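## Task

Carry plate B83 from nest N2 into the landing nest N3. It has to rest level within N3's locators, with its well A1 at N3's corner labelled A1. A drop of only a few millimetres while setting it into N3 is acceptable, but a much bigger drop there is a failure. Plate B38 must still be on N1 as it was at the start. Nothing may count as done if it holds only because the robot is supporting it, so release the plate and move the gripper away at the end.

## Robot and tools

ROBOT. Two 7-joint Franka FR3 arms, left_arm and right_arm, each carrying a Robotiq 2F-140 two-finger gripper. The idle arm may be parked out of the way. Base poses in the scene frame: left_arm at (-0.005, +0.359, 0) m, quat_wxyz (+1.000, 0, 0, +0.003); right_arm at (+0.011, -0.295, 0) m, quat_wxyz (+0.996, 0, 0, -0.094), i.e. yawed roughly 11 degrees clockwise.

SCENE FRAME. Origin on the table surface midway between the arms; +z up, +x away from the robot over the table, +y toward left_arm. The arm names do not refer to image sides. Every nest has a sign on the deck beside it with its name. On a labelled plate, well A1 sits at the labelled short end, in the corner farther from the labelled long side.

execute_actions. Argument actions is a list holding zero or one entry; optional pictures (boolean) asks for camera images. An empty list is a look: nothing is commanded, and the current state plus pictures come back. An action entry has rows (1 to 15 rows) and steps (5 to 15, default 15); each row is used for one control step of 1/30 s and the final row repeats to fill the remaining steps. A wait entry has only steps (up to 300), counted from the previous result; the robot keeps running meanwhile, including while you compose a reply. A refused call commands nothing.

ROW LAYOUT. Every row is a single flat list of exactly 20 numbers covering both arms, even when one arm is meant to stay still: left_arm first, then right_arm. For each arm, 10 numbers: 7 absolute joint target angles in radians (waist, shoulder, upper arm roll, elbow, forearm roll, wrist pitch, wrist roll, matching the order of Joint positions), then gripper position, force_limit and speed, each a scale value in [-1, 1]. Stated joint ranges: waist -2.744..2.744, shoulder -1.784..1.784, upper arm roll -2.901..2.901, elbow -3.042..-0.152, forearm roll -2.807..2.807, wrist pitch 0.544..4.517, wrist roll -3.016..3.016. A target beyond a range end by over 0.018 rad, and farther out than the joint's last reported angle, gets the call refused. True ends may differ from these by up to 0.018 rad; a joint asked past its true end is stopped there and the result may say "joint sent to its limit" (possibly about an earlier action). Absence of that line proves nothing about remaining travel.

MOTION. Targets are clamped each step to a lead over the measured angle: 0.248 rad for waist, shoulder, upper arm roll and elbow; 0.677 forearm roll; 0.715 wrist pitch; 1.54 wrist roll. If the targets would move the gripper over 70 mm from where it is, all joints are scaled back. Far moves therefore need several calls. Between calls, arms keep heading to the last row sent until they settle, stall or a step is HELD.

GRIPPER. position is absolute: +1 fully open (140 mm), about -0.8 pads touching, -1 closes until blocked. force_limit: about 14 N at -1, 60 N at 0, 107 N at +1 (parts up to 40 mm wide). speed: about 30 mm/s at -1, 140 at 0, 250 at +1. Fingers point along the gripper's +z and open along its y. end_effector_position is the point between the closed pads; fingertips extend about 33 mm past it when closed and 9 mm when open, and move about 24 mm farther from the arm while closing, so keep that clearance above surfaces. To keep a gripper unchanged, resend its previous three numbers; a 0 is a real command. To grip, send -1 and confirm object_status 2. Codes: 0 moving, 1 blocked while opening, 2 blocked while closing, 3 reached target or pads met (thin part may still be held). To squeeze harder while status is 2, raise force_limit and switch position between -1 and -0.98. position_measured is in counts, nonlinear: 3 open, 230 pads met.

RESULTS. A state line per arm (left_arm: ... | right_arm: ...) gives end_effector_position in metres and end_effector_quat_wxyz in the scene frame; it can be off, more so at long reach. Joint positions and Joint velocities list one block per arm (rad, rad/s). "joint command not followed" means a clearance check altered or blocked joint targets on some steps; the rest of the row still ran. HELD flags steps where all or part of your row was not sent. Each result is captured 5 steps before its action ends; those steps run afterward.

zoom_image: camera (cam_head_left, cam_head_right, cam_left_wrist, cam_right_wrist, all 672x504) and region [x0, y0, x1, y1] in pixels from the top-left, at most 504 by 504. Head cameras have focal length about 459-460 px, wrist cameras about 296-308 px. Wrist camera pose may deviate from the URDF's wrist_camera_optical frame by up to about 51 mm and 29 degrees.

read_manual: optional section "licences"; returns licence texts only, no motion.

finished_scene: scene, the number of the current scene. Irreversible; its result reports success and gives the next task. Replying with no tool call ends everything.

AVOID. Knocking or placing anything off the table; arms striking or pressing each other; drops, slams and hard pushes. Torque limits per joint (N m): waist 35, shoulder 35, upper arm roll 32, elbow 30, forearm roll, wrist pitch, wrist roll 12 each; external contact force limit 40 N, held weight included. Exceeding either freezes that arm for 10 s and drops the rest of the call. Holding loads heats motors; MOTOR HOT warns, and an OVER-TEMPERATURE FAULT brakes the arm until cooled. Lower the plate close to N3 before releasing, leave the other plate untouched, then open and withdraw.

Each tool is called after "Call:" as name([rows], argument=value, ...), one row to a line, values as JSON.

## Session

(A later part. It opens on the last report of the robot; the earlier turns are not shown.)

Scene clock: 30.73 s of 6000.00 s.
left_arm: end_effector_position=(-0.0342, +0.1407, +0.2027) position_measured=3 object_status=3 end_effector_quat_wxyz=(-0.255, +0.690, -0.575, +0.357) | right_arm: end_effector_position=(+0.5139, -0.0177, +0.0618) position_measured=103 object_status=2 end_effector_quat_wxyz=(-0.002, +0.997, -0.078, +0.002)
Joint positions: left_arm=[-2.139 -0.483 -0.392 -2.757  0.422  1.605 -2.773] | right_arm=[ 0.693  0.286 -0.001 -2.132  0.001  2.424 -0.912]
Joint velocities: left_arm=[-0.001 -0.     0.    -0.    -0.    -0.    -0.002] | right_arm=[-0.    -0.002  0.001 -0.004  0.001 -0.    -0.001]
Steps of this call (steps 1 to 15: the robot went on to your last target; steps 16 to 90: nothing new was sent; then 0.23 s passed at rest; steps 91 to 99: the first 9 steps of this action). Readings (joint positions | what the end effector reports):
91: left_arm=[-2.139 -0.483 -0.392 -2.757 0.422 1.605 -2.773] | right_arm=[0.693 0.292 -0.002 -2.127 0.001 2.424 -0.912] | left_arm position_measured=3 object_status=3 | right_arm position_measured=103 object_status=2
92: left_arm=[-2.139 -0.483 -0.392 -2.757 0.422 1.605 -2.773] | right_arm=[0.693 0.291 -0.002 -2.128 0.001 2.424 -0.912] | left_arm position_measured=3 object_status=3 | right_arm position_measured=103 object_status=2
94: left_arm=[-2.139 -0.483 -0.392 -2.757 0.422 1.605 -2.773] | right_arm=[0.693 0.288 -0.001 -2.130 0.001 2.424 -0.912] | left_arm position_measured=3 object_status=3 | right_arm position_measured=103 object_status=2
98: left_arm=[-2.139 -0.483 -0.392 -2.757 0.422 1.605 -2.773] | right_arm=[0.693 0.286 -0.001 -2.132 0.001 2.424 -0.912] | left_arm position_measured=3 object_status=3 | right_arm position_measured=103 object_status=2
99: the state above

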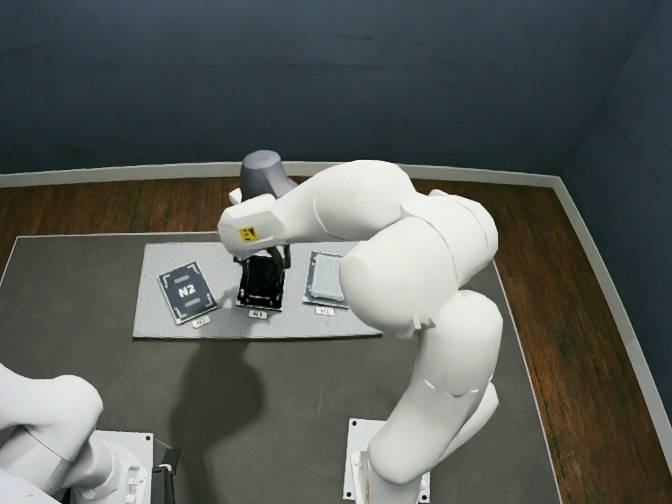

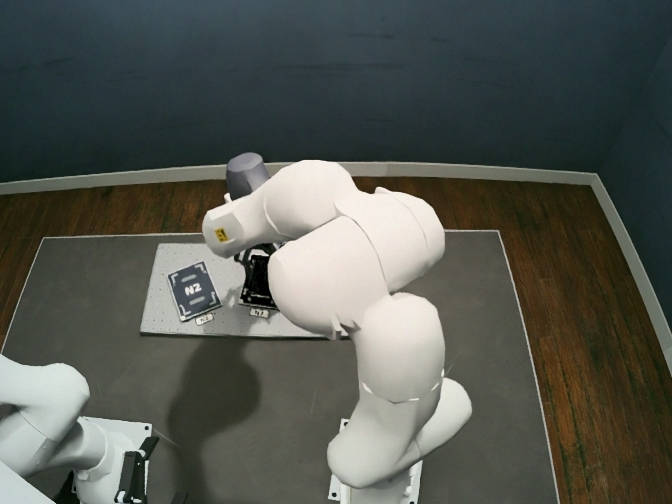

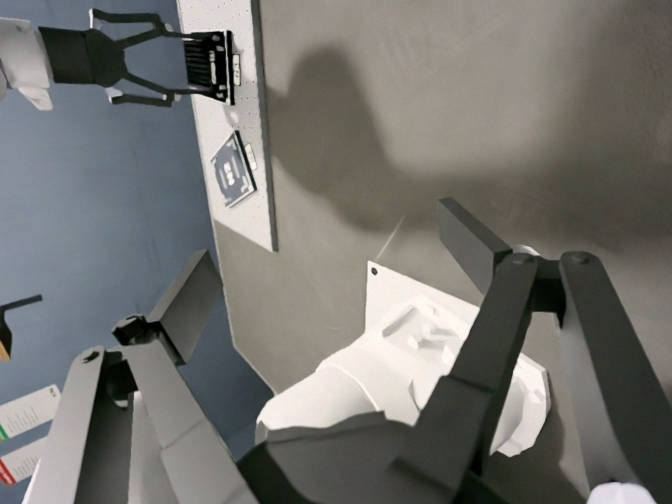

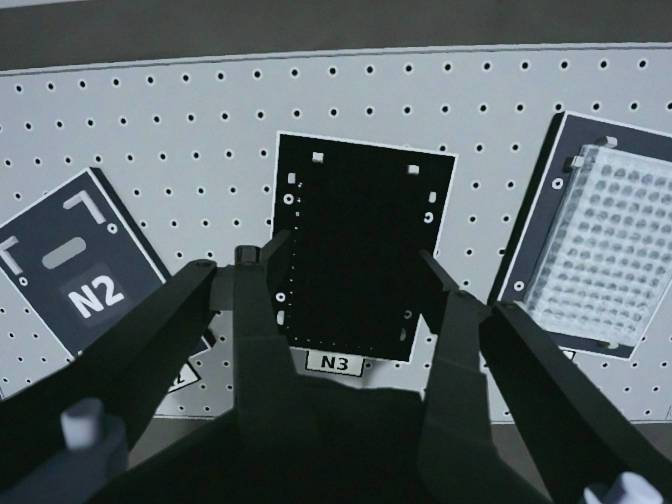

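Call:
execute_actions([
  {"rows": [[-2.14,-0.483,-0.391,-2.757,0.422,1.605,-2.773,1,0,0, 0.691,0.284,0,-2.1335,0,2.430,-0.918,-1,-0.5,-0.4],[-2.14,-0.483,-0.391,-2.757,0.422,1.605,-2.773,1,0,0, 0.691,0.285,0,-2.1338,0,2.432,-0.918,-1,-0.5,-0.4],[-2.14,-0.483,-0.391,-2.757,0.422,1.605,-2.773,1,0,0, 0.691,0.286,0,-2.134,0,2.4335,-0.918,-1,-0.5,-0.4],[-2.14,-0.483,-0.391,-2.757,0.422,1.605,-2.773,1,0,0, 0.691,0.2872,0,-2.1343,0,2.435,-0.918,-1,-0.5,-0.4],[-2.14,-0.483,-0.391,-2.757,0.422,1.605,-2.773,1,0,0, 0.691,0.2884,0,-2.1346,0,2.4365,-0.918,-1,-0.5,-0.4],[-2.14,-0.483,-0.391,-2.757,0.422,1.605,-2.773,1,0,0, 0.691,0.2896,0,-2.135,0,2.438,-0.918,-1,-0.5,-0.4],[-2.14,-0.483,-0.391,-2.757,0.422,1.605,-2.773,1,0,0, 0.691,0.2908,0,-2.1353,0,2.4395,-0.918,-1,-0.5,-0.4],[-2.14,-0.483,-0.391,-2.757,0.422,1.605,-2.773,1,0,0, 0.691,0.292,0,-2.1356,0,2.441,-0.918,-1,-0.5,-0.4],[-2.14,-0.483,-0.391,-2.757,0.422,1.605,-2.773,1,0,0, 0.691,0.2932,0,-2.136,0,2.442,-0.918,-1,-0.5,-0.4],[-2.14,-0.483,-0.391,-2.757,0.422,1.605,-2.773,1,0,0, 0.691,0.2944,0,-2.1363,0,2.443,-0.918,-1,-0.5,-0.4],[-2.14,-0.483,-0.391,-2.757,0.422,1.605,-2.773,1,0,0, 0.691,0.2956,0,-2.1366,0,2.4436,-0.918,-1,-0.5,-0.4],[-2.14,-0.483,-0.391,-2.757,0.422,1.605,-2.773,1,0,0, 0.691,0.2971,0,-2.137,0,2.4436,-0.918,-1,-0.5,-0.4]], "steps": 15},
])

Call:
execute_actions([
  {"steps": 10},
], pictures=true)

Call:
zoom_image(camera="cam_right_wrist", region=[250, 110, 480, 380])

Call:
zoom_image(camera="cam_left_wrist", region=[150, 10, 270, 120])

Scene clock: 31.73 s of 6000.00 s.
left_arm: end_effector_position=(-0.0342, +0.1407, +0.2027) position_measured=3 object_status=3 end_effector_quat_wxyz=(-0.255, +0.690, -0.575, +0.357) | right_arm: end_effector_position=(+0.5145, -0.0174, +0.0600) position_measured=103 object_status=2 end_effector_quat_wxyz=(-0.003, +0.997, -0.078, +0.004)
Joint positions: left_arm=[-2.139 -0.483 -0.392 -2.757  0.422  1.605 -2.773] | right_arm=[ 0.693  0.289 -0.001 -2.134  0.001  2.433 -0.912]
Joint velocities: left_arm=[ 0.001  0.001 -0.     0.001 -0.     0.001  0.001] | right_arm=[ 0.001  0.016 -0.    -0.006  0.001  0.022 -0.001]
Steps of this call (steps 1 to 5: the last 5 steps of your previous action; steps 6 to 15: the robot went on to your last target; steps 16 to 20: nothing new was sent; steps 21 to 30: the first 10 steps of this action). Readings (joint positions | what the end effector reports):
21: left_arm=[-2.139 -0.483 -0.392 -2.757 0.422 1.605 -2.773] | right_arm=[0.693 0.286 -0.001 -2.132 0.001 2.424 -0.912] | left_arm position_measured=3 object_status=3 | right_arm position_measured=103 object_status=2
22: left_arm=[-2.139 -0.483 -0.392 -2.757 0.422 1.605 -2.773] | right_arm=[0.693 0.286 -0.001 -2.133 0.001 2.425 -0.912] | left_arm position_measured=3 object_status=3 | right_arm position_measured=103 object_status=2
24: left_arm=[-2.139 -0.483 -0.392 -2.757 0.422 1.605 -2.773] | right_arm=[0.693 0.286 -0.001 -2.133 0.001 2.427 -0.912] | left_arm position_measured=3 object_status=3 | right_arm position_measured=103 object_status=2
28: left_arm=[-2.139 -0.483 -0.392 -2.757 0.422 1.605 -2.773] | right_arm=[0.693 0.288 -0.001 -2.134 0.001 2.431 -0.912] | left_arm position_measured=3 object_status=3 | right_arm position_measured=103 object_status=2
30: the state above

Scene clock: 32.07 s of 6000.00 s.
left_arm: end_effector_position=(-0.0342, +0.1407, +0.2027) position_measured=3 object_status=3 end_effector_quat_wxyz=(-0.255, +0.690, -0.575, +0.357) | right_arm: end_effector_position=(+0.5144, -0.0175, +0.0589) position_measured=103 object_status=2 end_effector_quat_wxyz=(-0.003, +0.997, -0.078, +0.004)
Joint positions: left_arm=[-2.139 -0.483 -0.392 -2.757  0.422  1.605 -2.773] | right_arm=[ 0.693  0.291 -0.001 -2.135  0.001  2.435 -0.912]
Joint velocities: left_arm=[-0.002 -0.    -0.001  0.     0.001  0.001  0.001] | right_arm=[-0.002 -0.     0.    -0.    -0.001  0.     0.   ]
Kept back: nothing.
Steps of this call (steps 1 to 5: the last 5 steps of your previous action; steps 6 to 10: the robot went on to your last target). Readings (joint positions | what the end effector reports):
1: left_arm=[-2.139 -0.483 -0.392 -2.757 0.422 1.605 -2.773] | right_arm=[0.693 0.289 -0.001 -2.135 0.001 2.433 -0.912] | left_arm position_measured=3 object_status=3 | right_arm position_measured=103 object_status=2
2: left_arm=[-2.139 -0.483 -0.392 -2.757 0.422 1.605 -2.773] | right_arm=[0.693 0.290 -0.001 -2.135 0.001 2.434 -0.912] | left_arm position_measured=3 object_status=3 | right_arm position_measured=103 object_status=2
4: left_arm=[-2.139 -0.483 -0.392 -2.757 0.422 1.605 -2.773] | right_arm=[0.693 0.291 -0.001 -2.135 0.001 2.435 -0.912] | left_arm position_measured=3 object_status=3 | right_arm position_measured=103 object_status=2
8: left_arm=[-2.139 -0.483 -0.392 -2.757 0.422 1.605 -2.773] | right_arm=[0.693 0.291 -0.001 -2.135 0.001 2.435 -0.912] | left_arm position_measured=3 object_status=3 | right_arm position_measured=103 object_status=2
10: the state above

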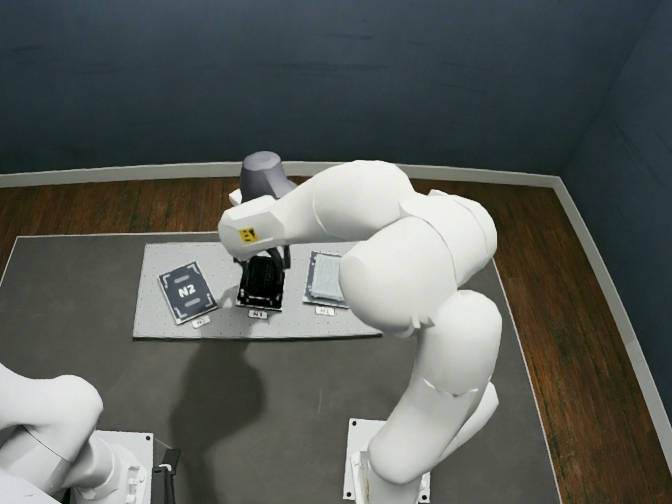

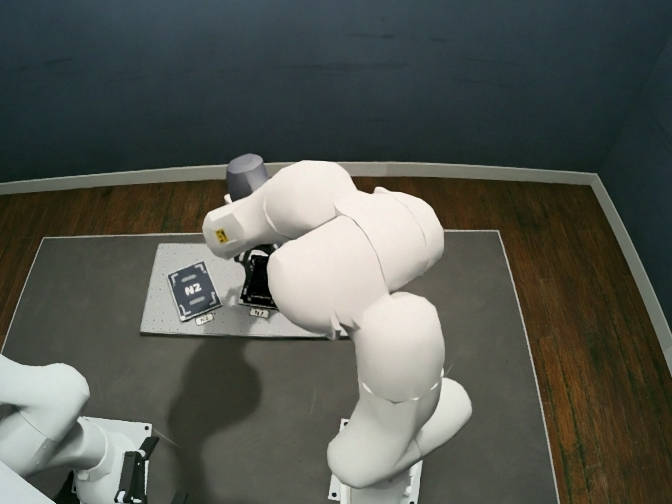

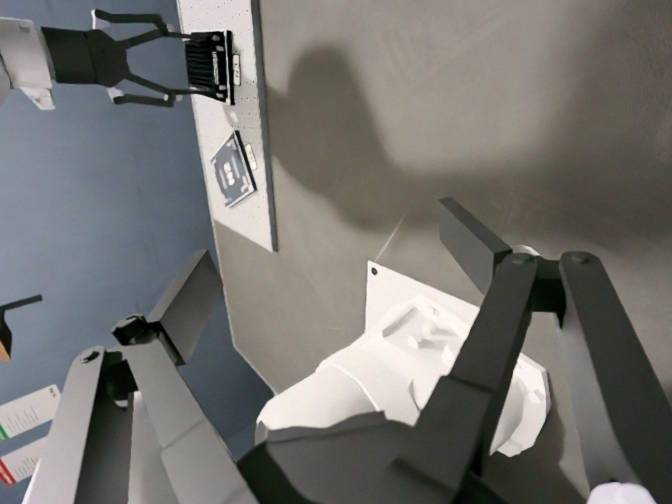

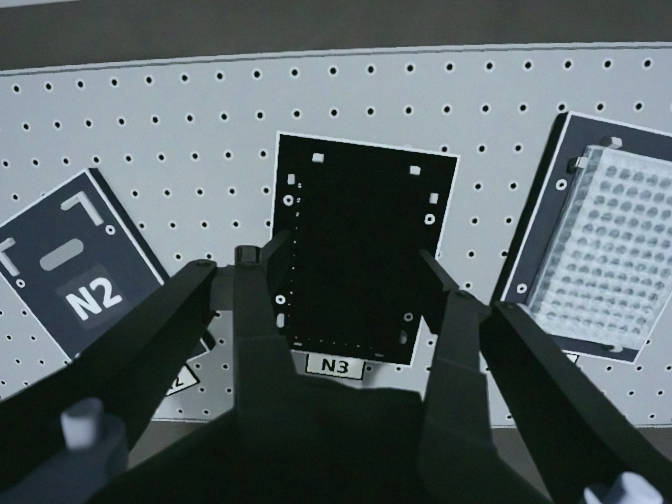

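Region (250, 110, 480, 380) of cam_right_wrist's 672x504 image, scaled by 1.867, with more detail than that image has; it fills the left 429 columns of this view, and the rest is white.

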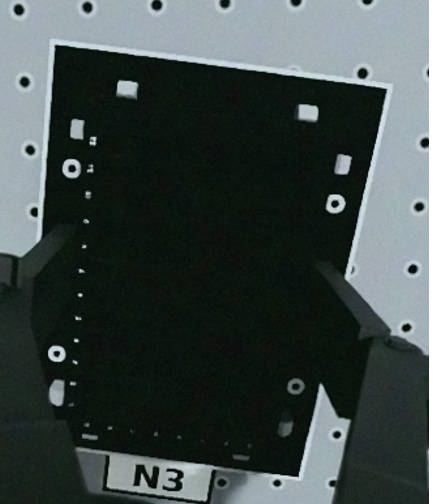

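Region (150, 10, 270, 120) of cam_left_wrist's 672x504 image, scaled by 4.200, with more detail than that image has; it fills the top 462 rows of this view, and the rest is white.

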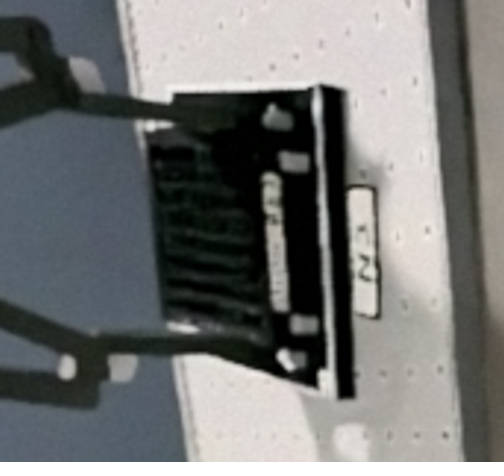

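Call:
execute_actions(actions=[])

Scene clock: 32.87 s of 6000.00 s.
left_arm: end_effector_position=(-0.0342, +0.1407, +0.2027) position_measured=3 object_status=3 end_effector_quat_wxyz=(-0.255, +0.690, -0.575, +0.357) | right_arm: end_effector_position=(+0.5144, -0.0175, +0.0588) position_measured=103 object_status=2 end_effector_quat_wxyz=(-0.003, +0.997, -0.078, +0.004)
Joint positions: left_arm=[-2.139 -0.483 -0.392 -2.757  0.422  1.605 -2.773] | right_arm=[ 0.693  0.291 -0.001 -2.135  0.001  2.435 -0.912]
Joint velocities: left_arm=[-0.     0.001  0.    -0.    -0.001 -0.    -0.   ] | right_arm=[-0.001 -0.     0.001 -0.001  0.001  0.     0.   ]
Kept back: nothing.
Steps of this call (steps 1 to 15: the robot went on to your last target; steps 16 to 24: nothing new was sent). Readings (joint positions | what the end effector reports):
1: left_arm=[-2.139 -0.483 -0.392 -2.757 0.422 1.605 -2.773] | right_arm=[0.693 0.291 -0.001 -2.135 0.001 2.435 -0.912] | left_arm position_measured=3 object_status=3 | right_arm position_measured=103 object_status=2
2: left_arm=[-2.139 -0.483 -0.392 -2.757 0.422 1.605 -2.773] | right_arm=[0.693 0.291 -0.001 -2.135 0.001 2.435 -0.912] | left_arm position_measured=3 object_status=3 | right_arm position_measured=103 object_status=2
4: left_arm=[-2.139 -0.483 -0.392 -2.757 0.422 1.605 -2.773] | right_arm=[0.693 0.291 -0.001 -2.135 0.001 2.435 -0.912] | left_arm position_measured=3 object_status=3 | right_arm position_measured=103 object_status=2
8: left_arm=[-2.139 -0.483 -0.392 -2.757 0.422 1.605 -2.773] | right_arm=[0.693 0.291 -0.001 -2.135 0.001 2.435 -0.912] | left_arm position_measured=3 object_status=3 | right_arm position_measured=103 object_status=2
24: the state above
All arms were judged still, so your last target was given up. Only a new action makes them travel on or press farther. Fingers that are still opening or closing keep moving.

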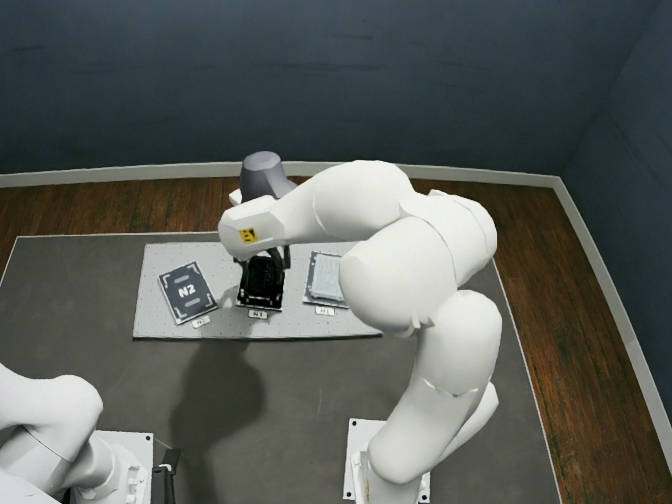

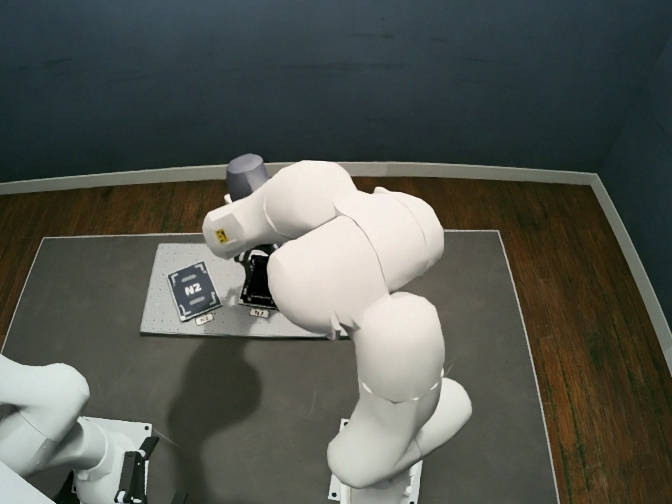

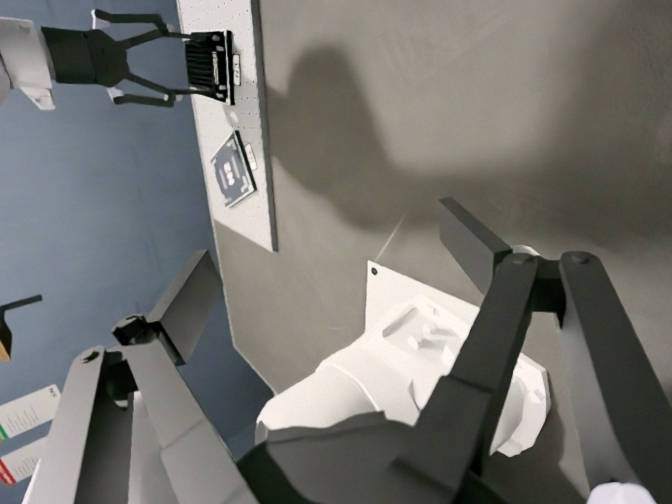

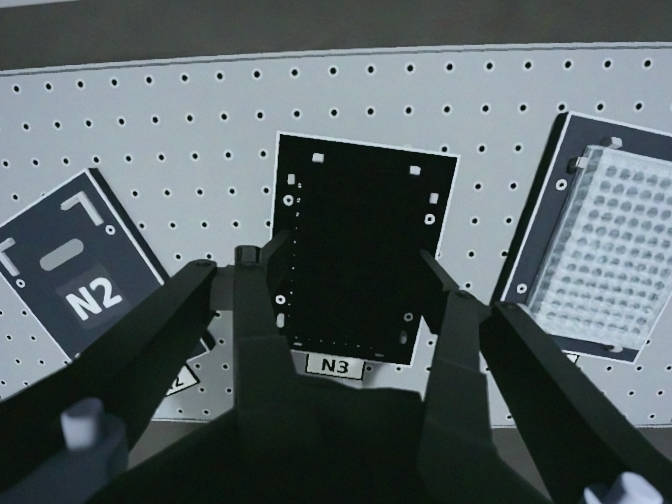

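Call:
zoom_image(camera="cam_right_wrist", region=[250, 110, 480, 380])

Call:
zoom_image(camera="cam_left_wrist", region=[150, 10, 290, 120])

Region (250, 110, 480, 380) of cam_right_wrist's 672x504 image, scaled by 1.867, with more detail than that image has; it fills the left 429 columns of this view, and the rest is white.

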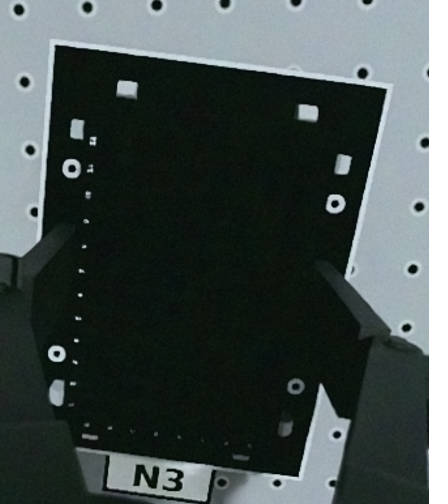

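Region (150, 10, 290, 120) of cam_left_wrist's 672x504 image, scaled by 3.600, with more detail than that image has; it fills the top 396 rows of this view, and the rest is white.

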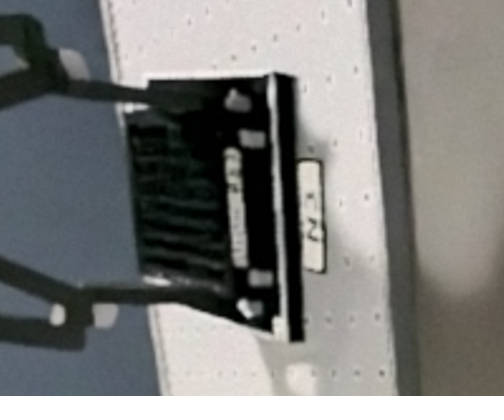

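Call:
zoom_image(camera="cam_right_wrist", region=[265, 290, 425, 370])

Call:
zoom_image(camera="cam_right_wrist", region=[275, 135, 455, 225])

Region (265, 290, 425, 370) of cam_right_wrist's 672x504 image, scaled by 3.150, with more detail than that image has.

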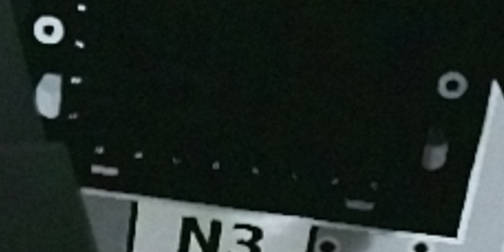

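Region (275, 135, 455, 225) of cam_right_wrist's 672x504 image, scaled by 2.800, with more detail than that image has.

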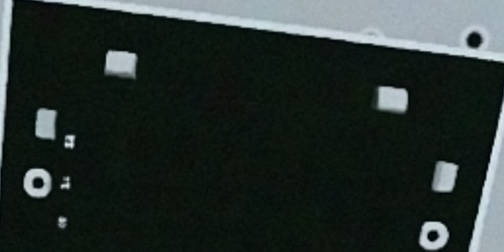

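Call:
execute_actions([
  {"rows":[[-2.14,-0.483,-0.391,-2.757,0.422,1.605,-2.773,1,0,0,0.693,0.2880,0,-2.138,0,2.435,-0.914,-1,-0.5,-0.4],[-2.14,-0.483,-0.391,-2.757,0.422,1.605,-2.773,1,0,0,0.694,0.2855,0,-2.140,0,2.435,-0.914,-1,-0.5,-0.4],[-2.14,-0.483,-0.391,-2.757,0.422,1.605,-2.773,1,0,0,0.696,0.2845,0,-2.141,0,2.435,-0.914,-1,-0.5,-0.4]],"steps":15},
], pictures=true)

Scene clock: 36.17 s of 6000.00 s.
left_arm: end_effector_position=(-0.0342, +0.1407, +0.2027) position_measured=3 object_status=3 end_effector_quat_wxyz=(-0.255, +0.690, -0.575, +0.357) | right_arm: end_effector_position=(+0.5133, -0.0179, +0.0600) position_measured=103 object_status=2 end_effector_quat_wxyz=(-0.003, +0.997, -0.078, +0.004)
Joint positions: left_arm=[-2.139 -0.483 -0.392 -2.757  0.422  1.605 -2.773] | right_arm=[ 0.694  0.285 -0.001 -2.14   0.001  2.435 -0.912]
Joint velocities: left_arm=[-0.001  0.001  0.001 -0.001 -0.001 -0.     0.001] | right_arm=[-0.001 -0.     0.    -0.002  0.001 -0.001 -0.002]
Steps of this call (steps 1 to 89: nothing new was sent; steps 90 to 99: the first 10 steps of this action). Readings (joint positions | what the end effector reports):
90: left_arm=[-2.139 -0.483 -0.392 -2.757 0.422 1.605 -2.773] | right_arm=[0.693 0.290 -0.001 -2.136 0.001 2.435 -0.912] | left_arm position_measured=3 object_status=3 | right_arm position_measured=103 object_status=2
91: left_arm=[-2.139 -0.483 -0.392 -2.757 0.422 1.605 -2.773] | right_arm=[0.693 0.289 -0.001 -2.137 0.001 2.435 -0.912] | left_arm position_measured=3 object_status=3 | right_arm position_measured=103 object_status=2
93: left_arm=[-2.139 -0.483 -0.392 -2.757 0.422 1.605 -2.773] | right_arm=[0.694 0.286 -0.001 -2.138 0.001 2.435 -0.912] | left_arm position_measured=3 object_status=3 | right_arm position_measured=103 object_status=2
97: left_arm=[-2.139 -0.483 -0.392 -2.757 0.422 1.605 -2.773] | right_arm=[0.694 0.285 -0.001 -2.139 0.001 2.435 -0.912] | left_arm position_measured=3 object_status=3 | right_arm position_measured=103 object_status=2
99: the state above

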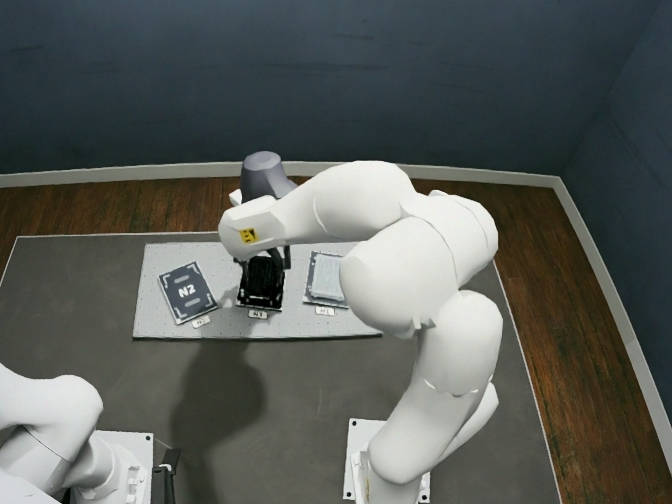

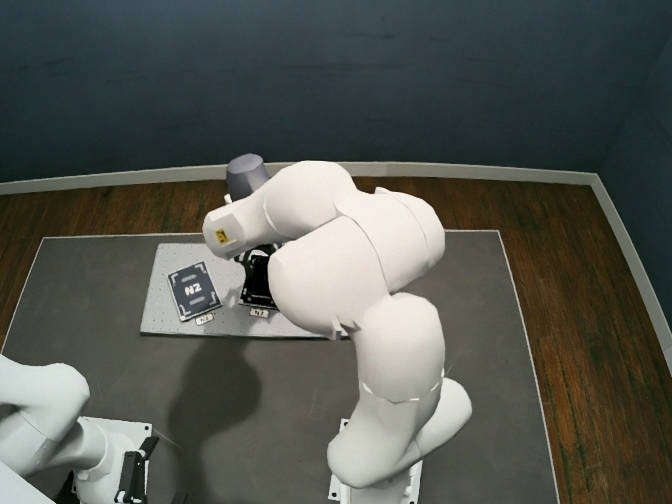

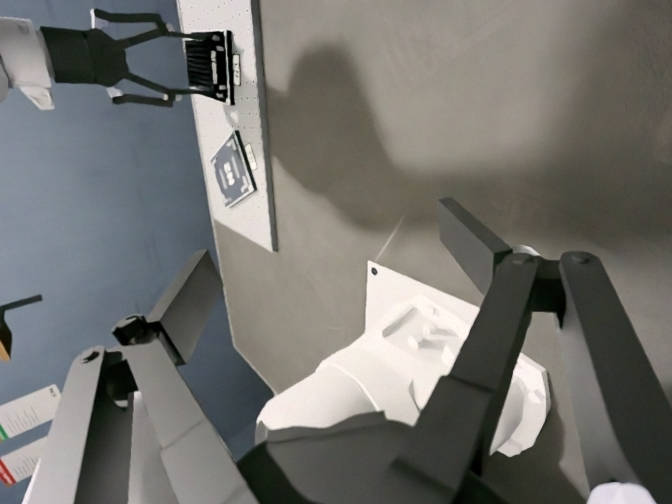

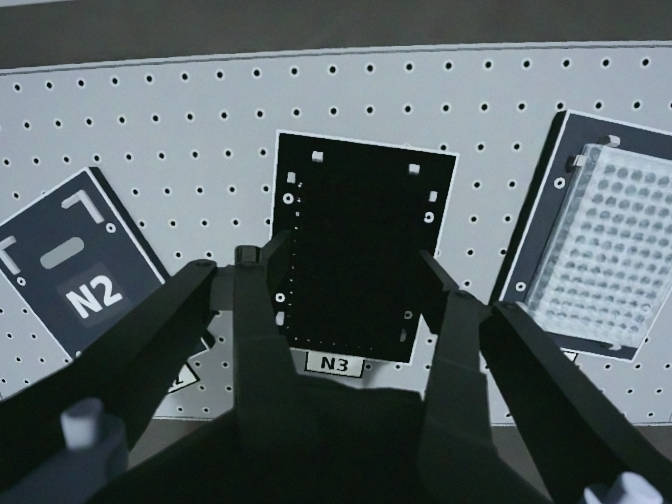

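Now descend.

Call:
execute_actions([
  {"rows":[[-2.14,-0.483,-0.391,-2.757,0.422,1.605,-2.773,1,0,0,0.696,0.2845,0,-2.141,0,2.441,-0.914,-1,-0.5,-0.4],[-2.14,-0.483,-0.391,-2.757,0.422,1.605,-2.773,1,0,0,0.696,0.2845,0,-2.141,0,2.443,-0.914,-1,-0.5,-0.4],[-2.14,-0.483,-0.391,-2.757,0.422,1.605,-2.773,1,0,0,0.696,0.2855,0,-2.1413,0,2.445,-0.914,-1,-0.5,-0.4],[-2.14,-0.483,-0.391,-2.757,0.422,1.605,-2.773,1,0,0,0.696,0.287,0,-2.1416,0,2.447,-0.914,-1,-0.5,-0.4],[-2.14,-0.483,-0.391,-2.757,0.422,1.605,-2.773,1,0,0,0.696,0.2885,0,-2.142,0,2.449,-0.914,-1,-0.5,-0.4],[-2.14,-0.483,-0.391,-2.757,0.422,1.605,-2.773,1,0,0,0.696,0.29,0,-2.1423,0,2.450,-0.914,-1,-0.5,-0.4],[-2.14,-0.483,-0.391,-2.757,0.422,1.605,-2.773,1,0,0,0.696,0.2915,0,-2.1426,0,2.450,-0.914,-1,-0.5,-0.4],[-2.14,-0.483,-0.391,-2.757,0.422,1.605,-2.773,1,0,0,0.696,0.293,0,-2.143,0,2.450,-0.914,-1,-0.5,-0.4],[-2.14,-0.483,-0.391,-2.757,0.422,1.605,-2.773,1,0,0,0.696,0.2945,0,-2.143,0,2.450,-0.914,-1,-0.5,-0.4]],"steps":15},
], pictures=false)

Call:
execute_actions([
  {"steps":8},
], pictures=true)

Scene clock: 36.80 s of 6000.00 s.
left_arm: end_effector_position=(-0.0342, +0.1407, +0.2027) position_measured=3 object_status=3 end_effector_quat_wxyz=(-0.255, +0.690, -0.575, +0.357) | right_arm: end_effector_position=(+0.5132, -0.0179, +0.0567) position_measured=103 object_status=2 end_effector_quat_wxyz=(-0.003, +0.997, -0.078, +0.004)
Joint positions: left_arm=[-2.139 -0.483 -0.392 -2.757  0.422  1.605 -2.773] | right_arm=[ 0.694  0.291 -0.001 -2.142  0.001  2.443 -0.912]
Joint velocities: left_arm=[ 0.    -0.001 -0.    -0.002  0.     0.001 -0.   ] | right_arm=[-0.001  0.036  0.001 -0.004 -0.001  0.023 -0.001]
Steps of this call (steps 1 to 5: the last 5 steps of your previous action; steps 6 to 9: the robot went on to your last target; steps 10 to 19: the first 10 steps of this action). Readings (joint positions | what the end effector reports):
10: left_arm=[-2.139 -0.483 -0.392 -2.757 0.422 1.605 -2.773] | right_arm=[0.694 0.285 -0.001 -2.140 0.001 2.436 -0.912] | left_arm position_measured=3 object_status=3 | right_arm position_measured=103 object_status=2
11: left_arm=[-2.139 -0.483 -0.392 -2.757 0.422 1.605 -2.773] | right_arm=[0.694 0.285 -0.001 -2.140 0.001 2.436 -0.912] | left_arm position_measured=3 object_status=3 | right_arm position_measured=103 object_status=2
13: left_arm=[-2.139 -0.483 -0.392 -2.757 0.422 1.605 -2.773] | right_arm=[0.694 0.285 -0.001 -2.141 0.001 2.438 -0.912] | left_arm position_measured=3 object_status=3 | right_arm position_measured=103 object_status=2
17: left_arm=[-2.139 -0.483 -0.392 -2.757 0.422 1.605 -2.773] | right_arm=[0.694 0.288 -0.001 -2.142 0.001 2.441 -0.912] | left_arm position_measured=3 object_status=3 | right_arm position_measured=103 object_status=2
19: the state above

Scene clock: 37.07 s of 6000.00 s.
left_arm: end_effector_position=(-0.0342, +0.1407, +0.2027) position_measured=3 object_status=3 end_effector_quat_wxyz=(-0.255, +0.690, -0.575, +0.357) | right_arm: end_effector_position=(+0.5134, -0.0179, +0.0555) position_measured=103 object_status=2 end_effector_quat_wxyz=(-0.003, +0.997, -0.078, +0.005)
Joint positions: left_arm=[-2.139 -0.483 -0.392 -2.757  0.422  1.605 -2.773] | right_arm=[ 0.694  0.293 -0.001 -2.142  0.001  2.446 -0.912]
Joint velocities: left_arm=[-0.001 -0.002 -0.001 -0.001  0.    -0.001  0.   ] | right_arm=[ 0.    -0.     0.001 -0.002 -0.002  0.002 -0.001]
Kept back: nothing.
Steps of this call (steps 1 to 5: the last 5 steps of your previous action; steps 6 to 8: the robot went on to your last target). Readings (joint positions | what the end effector reports):
1: left_arm=[-2.139 -0.483 -0.392 -2.757 0.422 1.605 -2.773] | right_arm=[0.694 0.292 -0.001 -2.142 0.001 2.444 -0.912] | left_arm position_measured=3 object_status=3 | right_arm position_measured=103 object_status=2
2: left_arm=[-2.139 -0.483 -0.392 -2.757 0.422 1.605 -2.773] | right_arm=[0.694 0.293 -0.001 -2.142 0.001 2.445 -0.912] | left_arm position_measured=3 object_status=3 | right_arm position_measured=103 object_status=2
4: left_arm=[-2.139 -0.483 -0.392 -2.757 0.422 1.605 -2.773] | right_arm=[0.694 0.293 -0.001 -2.142 0.001 2.446 -0.912] | left_arm position_measured=3 object_status=3 | right_arm position_measured=103 object_status=2
8: the state above

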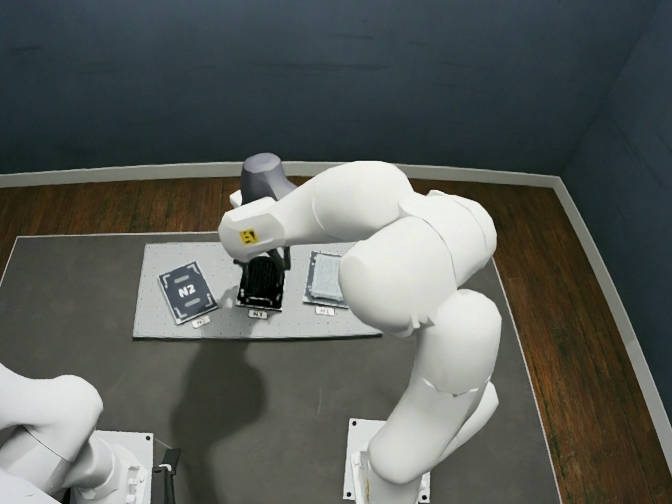

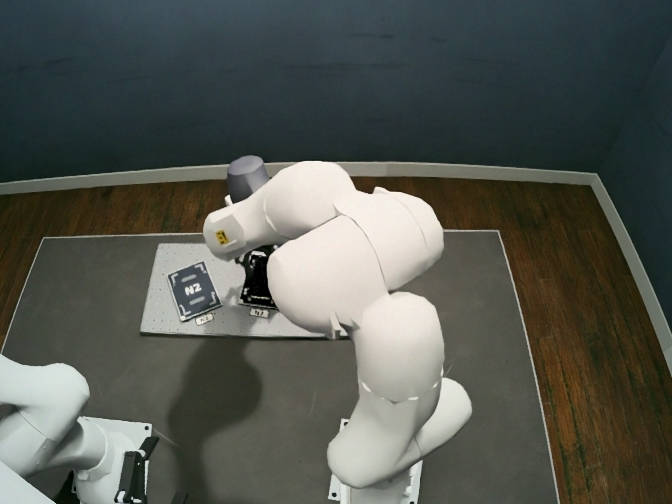

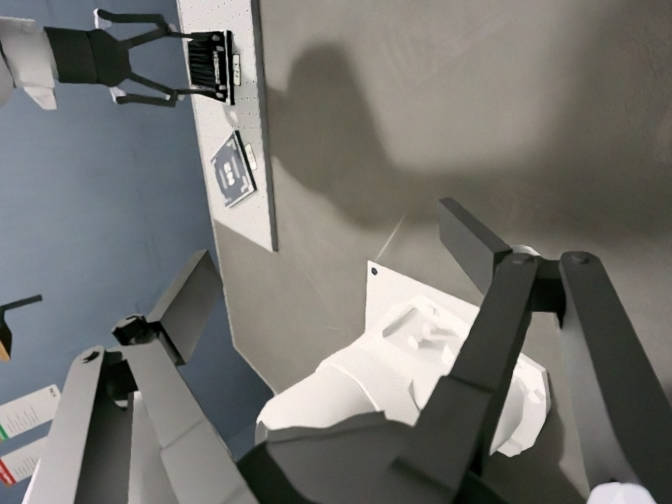

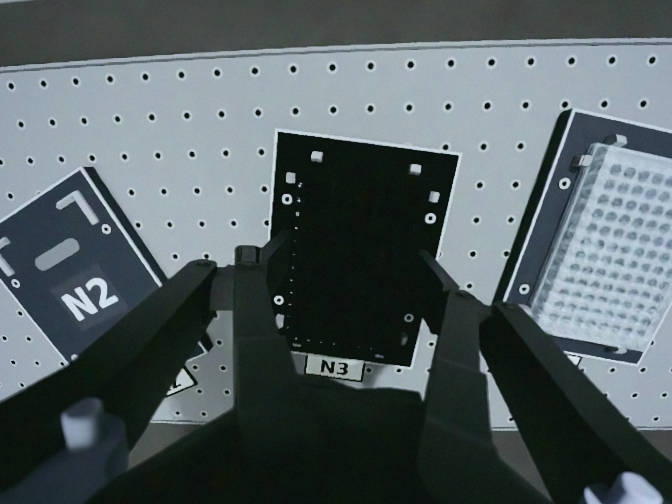

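Call:
execute_actions([
  {"rows":[[-2.14,-0.483,-0.391,-2.757,0.422,1.605,-2.773,1,0,0,0.696,0.2935,0,-2.143,0,2.448,-0.914,0.6,-0.5,-0.3]],"steps":10},
], pictures=false)

Call:
execute_actions([
  {"rows":[[-2.14,-0.483,-0.391,-2.757,0.422,1.605,-2.773,1,0,0,0.696,0.288,0,-2.141,0,2.438,-0.914,0.6,-0.5,-0.3],[-2.14,-0.483,-0.391,-2.757,0.422,1.605,-2.773,1,0,0,0.696,0.28,0,-2.138,0,2.425,-0.914,0.6,-0.5,-0.3],[-2.14,-0.483,-0.391,-2.757,0.422,1.605,-2.773,1,0,0,0.696,0.268,0,-2.133,0,2.408,-0.914,0.6,-0.5,-0.3],[-2.14,-0.483,-0.391,-2.757,0.422,1.605,-2.773,1,0,0,0.696,0.252,0,-2.126,0,2.385,-0.914,0.6,-0.5,-0.3],[-2.14,-0.483,-0.391,-2.757,0.422,1.605,-2.773,1,0,0,0.696,0.234,0,-2.118,0,2.36,-0.914,0.6,-0.5,-0.3],[-2.14,-0.483,-0.391,-2.757,0.422,1.605,-2.773,1,0,0,0.696,0.215,0,-2.109,0,2.332,-0.914,0.6,-0.5,-0.3],[-2.14,-0.483,-0.391,-2.757,0.422,1.605,-2.773,1,0,0,0.696,0.195,0,-2.1,0,2.303,-0.914,0.6,-0.5,-0.3],[-2.14,-0.483,-0.391,-2.757,0.422,1.605,-2.773,1,0,0,0.696,0.175,0,-2.09,0,2.274,-0.914,0.6,-0.5,-0.3],[-2.14,-0.483,-0.391,-2.757,0.422,1.605,-2.773,1,0,0,0.696,0.158,0,-2.082,0,2.25,-0.914,0.6,-0.5,-0.3],[-2.14,-0.483,-0.391,-2.757,0.422,1.605,-2.773,1,0,0,0.696,0.145,0,-2.076,0,2.232,-0.914,0.6,-0.5,-0.3],[-2.14,-0.483,-0.391,-2.757,0.422,1.605,-2.773,1,0,0,0.696,0.1355,0,-2.0715,0,2.218,-0.914,0.6,-0.5,-0.3]],"steps":15},
], pictures=false)

Call:
execute_actions([
  {"steps":8},
], pictures=true)

Scene clock: 38.30 s of 6000.00 s.
left_arm: end_effector_position=(-0.0342, +0.1407, +0.2027) position_measured=3 object_status=3 end_effector_quat_wxyz=(-0.255, +0.690, -0.575, +0.357) | right_arm: end_effector_position=(+0.5133, -0.0179, +0.0554) position_measured=81 object_status=0 end_effector_quat_wxyz=(-0.003, +0.997, -0.078, +0.005)
Joint positions: left_arm=[-2.139 -0.483 -0.392 -2.757  0.422  1.605 -2.773] | right_arm=[ 0.694  0.293 -0.001 -2.142  0.001  2.447 -0.912]
Joint velocities: left_arm=[ 0.001  0.001 -0.002  0.001  0.002 -0.001  0.001] | right_arm=[-0.     0.    -0.     0.    -0.001  0.001 -0.001]
Steps of this call (steps 1 to 15: the robot went on to your last target; steps 16 to 32: nothing new was sent; steps 33 to 37: the first 5 steps of this action). Readings (joint positions | what the end effector reports):
33: left_arm=[-2.139 -0.483 -0.392 -2.757 0.422 1.605 -2.773] | right_arm=[0.694 0.293 -0.001 -2.142 0.001 2.447 -0.912] | left_arm position_measured=3 object_status=3 | right_arm position_measured=103 object_status=0
34: left_arm=[-2.139 -0.483 -0.392 -2.757 0.422 1.605 -2.773] | right_arm=[0.694 0.293 -0.001 -2.142 0.001 2.447 -0.912] | left_arm position_measured=3 object_status=3 | right_arm position_measured=103 object_status=0
36: left_arm=[-2.139 -0.483 -0.392 -2.757 0.422 1.605 -2.773] | right_arm=[0.694 0.293 -0.001 -2.142 0.001 2.447 -0.912] | left_arm position_measured=3 object_status=3 | right_arm position_measured=87 object_status=0
37: the state above

Scene clock: 38.80 s of 6000.00 s.
left_arm: end_effector_position=(-0.0342, +0.1407, +0.2027) position_measured=3 object_status=3 end_effector_quat_wxyz=(-0.255, +0.690, -0.575, +0.357) | right_arm: end_effector_position=(+0.5246, -0.0115, +0.1266) position_measured=53 object_status=3 end_effector_quat_wxyz=(-0.013, +0.997, -0.078, +0.019)
Joint positions: left_arm=[-2.139 -0.483 -0.392 -2.757  0.422  1.605 -2.773] | right_arm=[ 0.694  0.185 -0.001 -2.095  0.001  2.326 -0.912]
Joint velocities: left_arm=[ 0.001 -0.002 -0.001  0.    -0.    -0.     0.001] | right_arm=[ 0.002 -0.566  0.001  0.274  0.001 -0.538  0.002]
Steps of this call (steps 1 to 5: the last 5 steps of your previous action; steps 6 to 15: the first 10 steps of this action). Readings (joint positions | what the end effector reports):
6: left_arm=[-2.139 -0.483 -0.392 -2.757 0.422 1.605 -2.773] | right_arm=[0.694 0.293 -0.001 -2.142 0.001 2.446 -0.912] | left_arm position_measured=3 object_status=3 | right_arm position_measured=53 object_status=0
7: left_arm=[-2.139 -0.483 -0.392 -2.757 0.422 1.605 -2.773] | right_arm=[0.694 0.291 -0.001 -2.142 0.001 2.442 -0.912] | left_arm position_measured=3 object_status=3 | right_arm position_measured=53 object_status=0
9: left_arm=[-2.139 -0.483 -0.392 -2.757 0.422 1.605 -2.773] | right_arm=[0.694 0.281 -0.001 -2.139 0.001 2.428 -0.912] | left_arm position_measured=3 object_status=3 | right_arm position_measured=53 object_status=0
13: left_arm=[-2.139 -0.483 -0.392 -2.757 0.422 1.605 -2.773] | right_arm=[0.694 0.224 -0.001 -2.114 0.001 2.365 -0.912] | left_arm position_measured=3 object_status=3 | right_arm position_measured=53 object_status=3
15: the state above

Scene clock: 39.07 s of 6000.00 s.
left_arm: end_effector_position=(-0.0342, +0.1407, +0.2027) position_measured=3 object_status=3 end_effector_quat_wxyz=(-0.255, +0.690, -0.575, +0.357) | right_arm: end_effector_position=(+0.5221, -0.0129, +0.1613) position_measured=53 object_status=3 end_effector_quat_wxyz=(-0.012, +0.997, -0.078, +0.018)
Joint positions: left_arm=[-2.139 -0.483 -0.392 -2.757  0.422  1.605 -2.773] | right_arm=[ 0.694  0.132 -0.001 -2.069  0.001  2.244 -0.912]
Joint velocities: left_arm=[-0.001  0.    -0.001  0.     0.    -0.001  0.001] | right_arm=[-0.     0.023 -0.001 -0.012 -0.001 -0.144  0.   ]
Kept back: nothing.
Steps of this call (steps 1 to 5: the last 5 steps of your previous action; steps 6 to 8: the robot went on to your last target). Readings (joint positions | what the end effector reports):
1: left_arm=[-2.139 -0.483 -0.392 -2.757 0.422 1.605 -2.773] | right_arm=[0.694 0.167 -0.001 -2.086 0.001 2.308 -0.912] | left_arm position_measured=3 object_status=3 | right_arm position_measured=53 object_status=3
2: left_arm=[-2.139 -0.483 -0.392 -2.757 0.422 1.605 -2.773] | right_arm=[0.694 0.152 -0.001 -2.079 0.001 2.293 -0.912] | left_arm position_measured=3 object_status=3 | right_arm position_measured=53 object_status=3
4: left_arm=[-2.139 -0.483 -0.392 -2.757 0.422 1.605 -2.773] | right_arm=[0.694 0.135 -0.001 -2.070 0.001 2.271 -0.912] | left_arm position_measured=3 object_status=3 | right_arm position_measured=53 object_status=3
8: the state above

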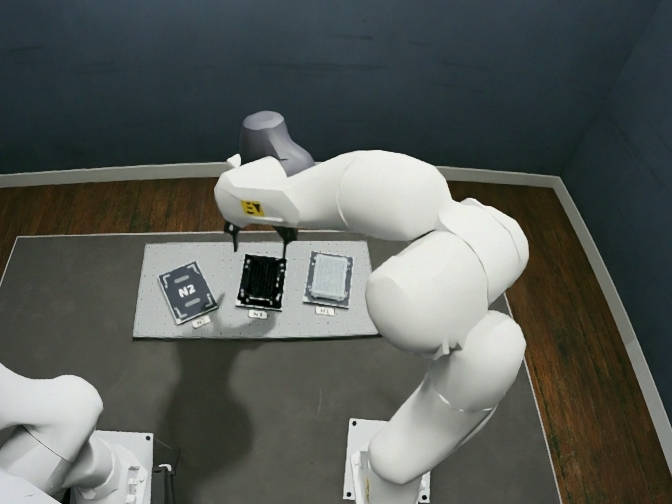

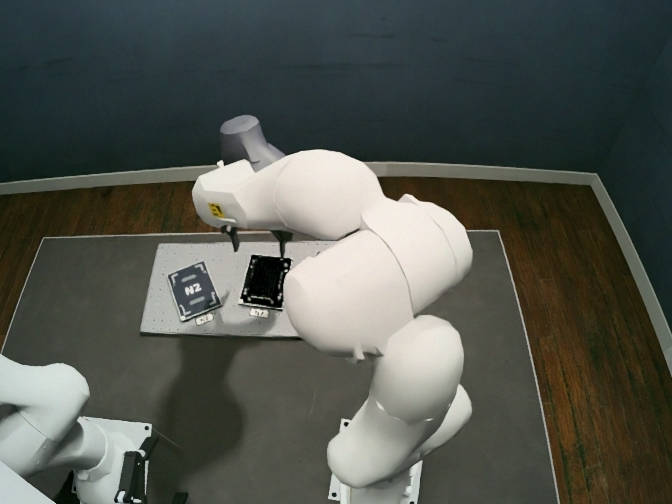

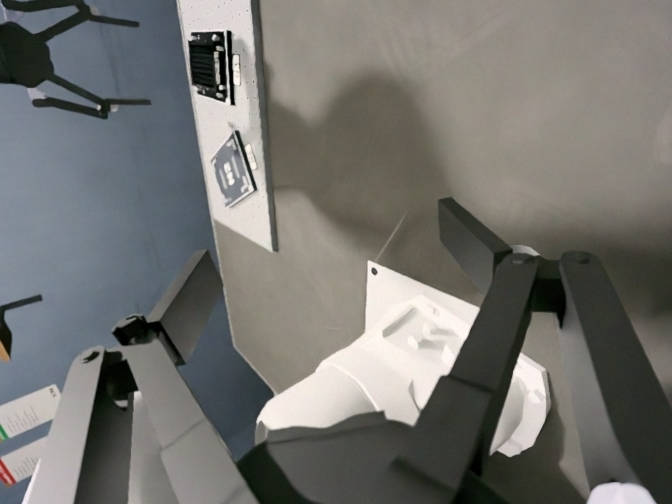

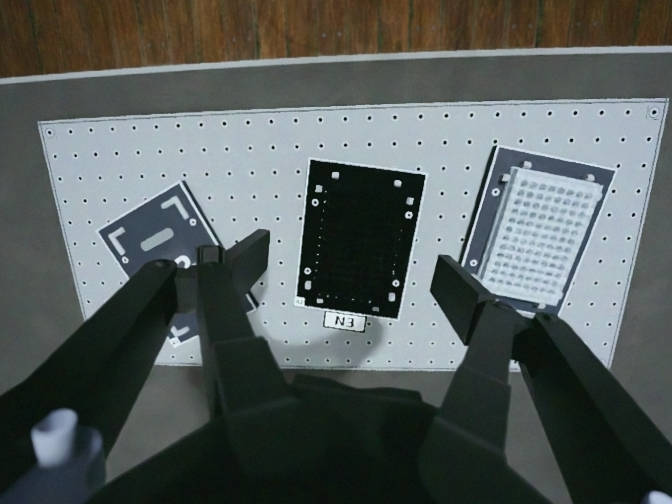

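Call:
zoom_image(camera="cam_left_wrist", region=[170, 15, 290, 115])

Call:
zoom_image(camera="cam_right_wrist", region=[280, 145, 450, 345])

Call:
zoom_image(camera="cam_head_left", region=[220, 240, 370, 330])

Region (170, 15, 290, 115) of cam_left_wrist's 672x504 image, scaled by 4.200, with more detail than that image has.

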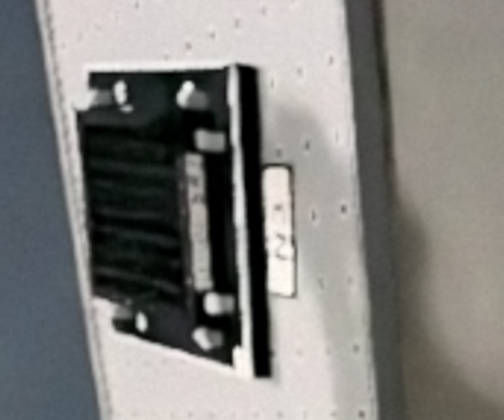

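Region (280, 145, 450, 345) of cam_right_wrist's 672x504 image, scaled by 2.520, with more detail than that image has; it fills the left 428 columns of this view, and the rest is white.

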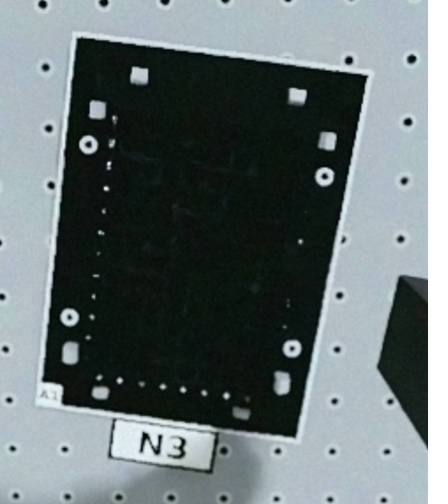

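Region (220, 240, 370, 330) of cam_head_left's 672x504 image, scaled by 3.360, with more detail than that image has; it fills the top 302 rows of this view, and the rest is white.

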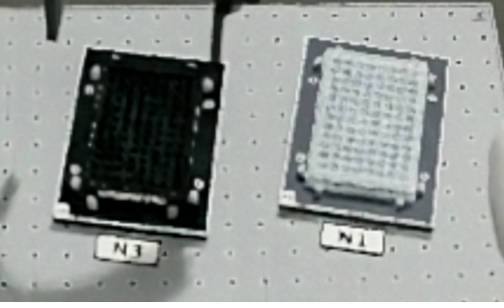

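Call:
finished_scene(scene=1)

The scene is finished: the task was done.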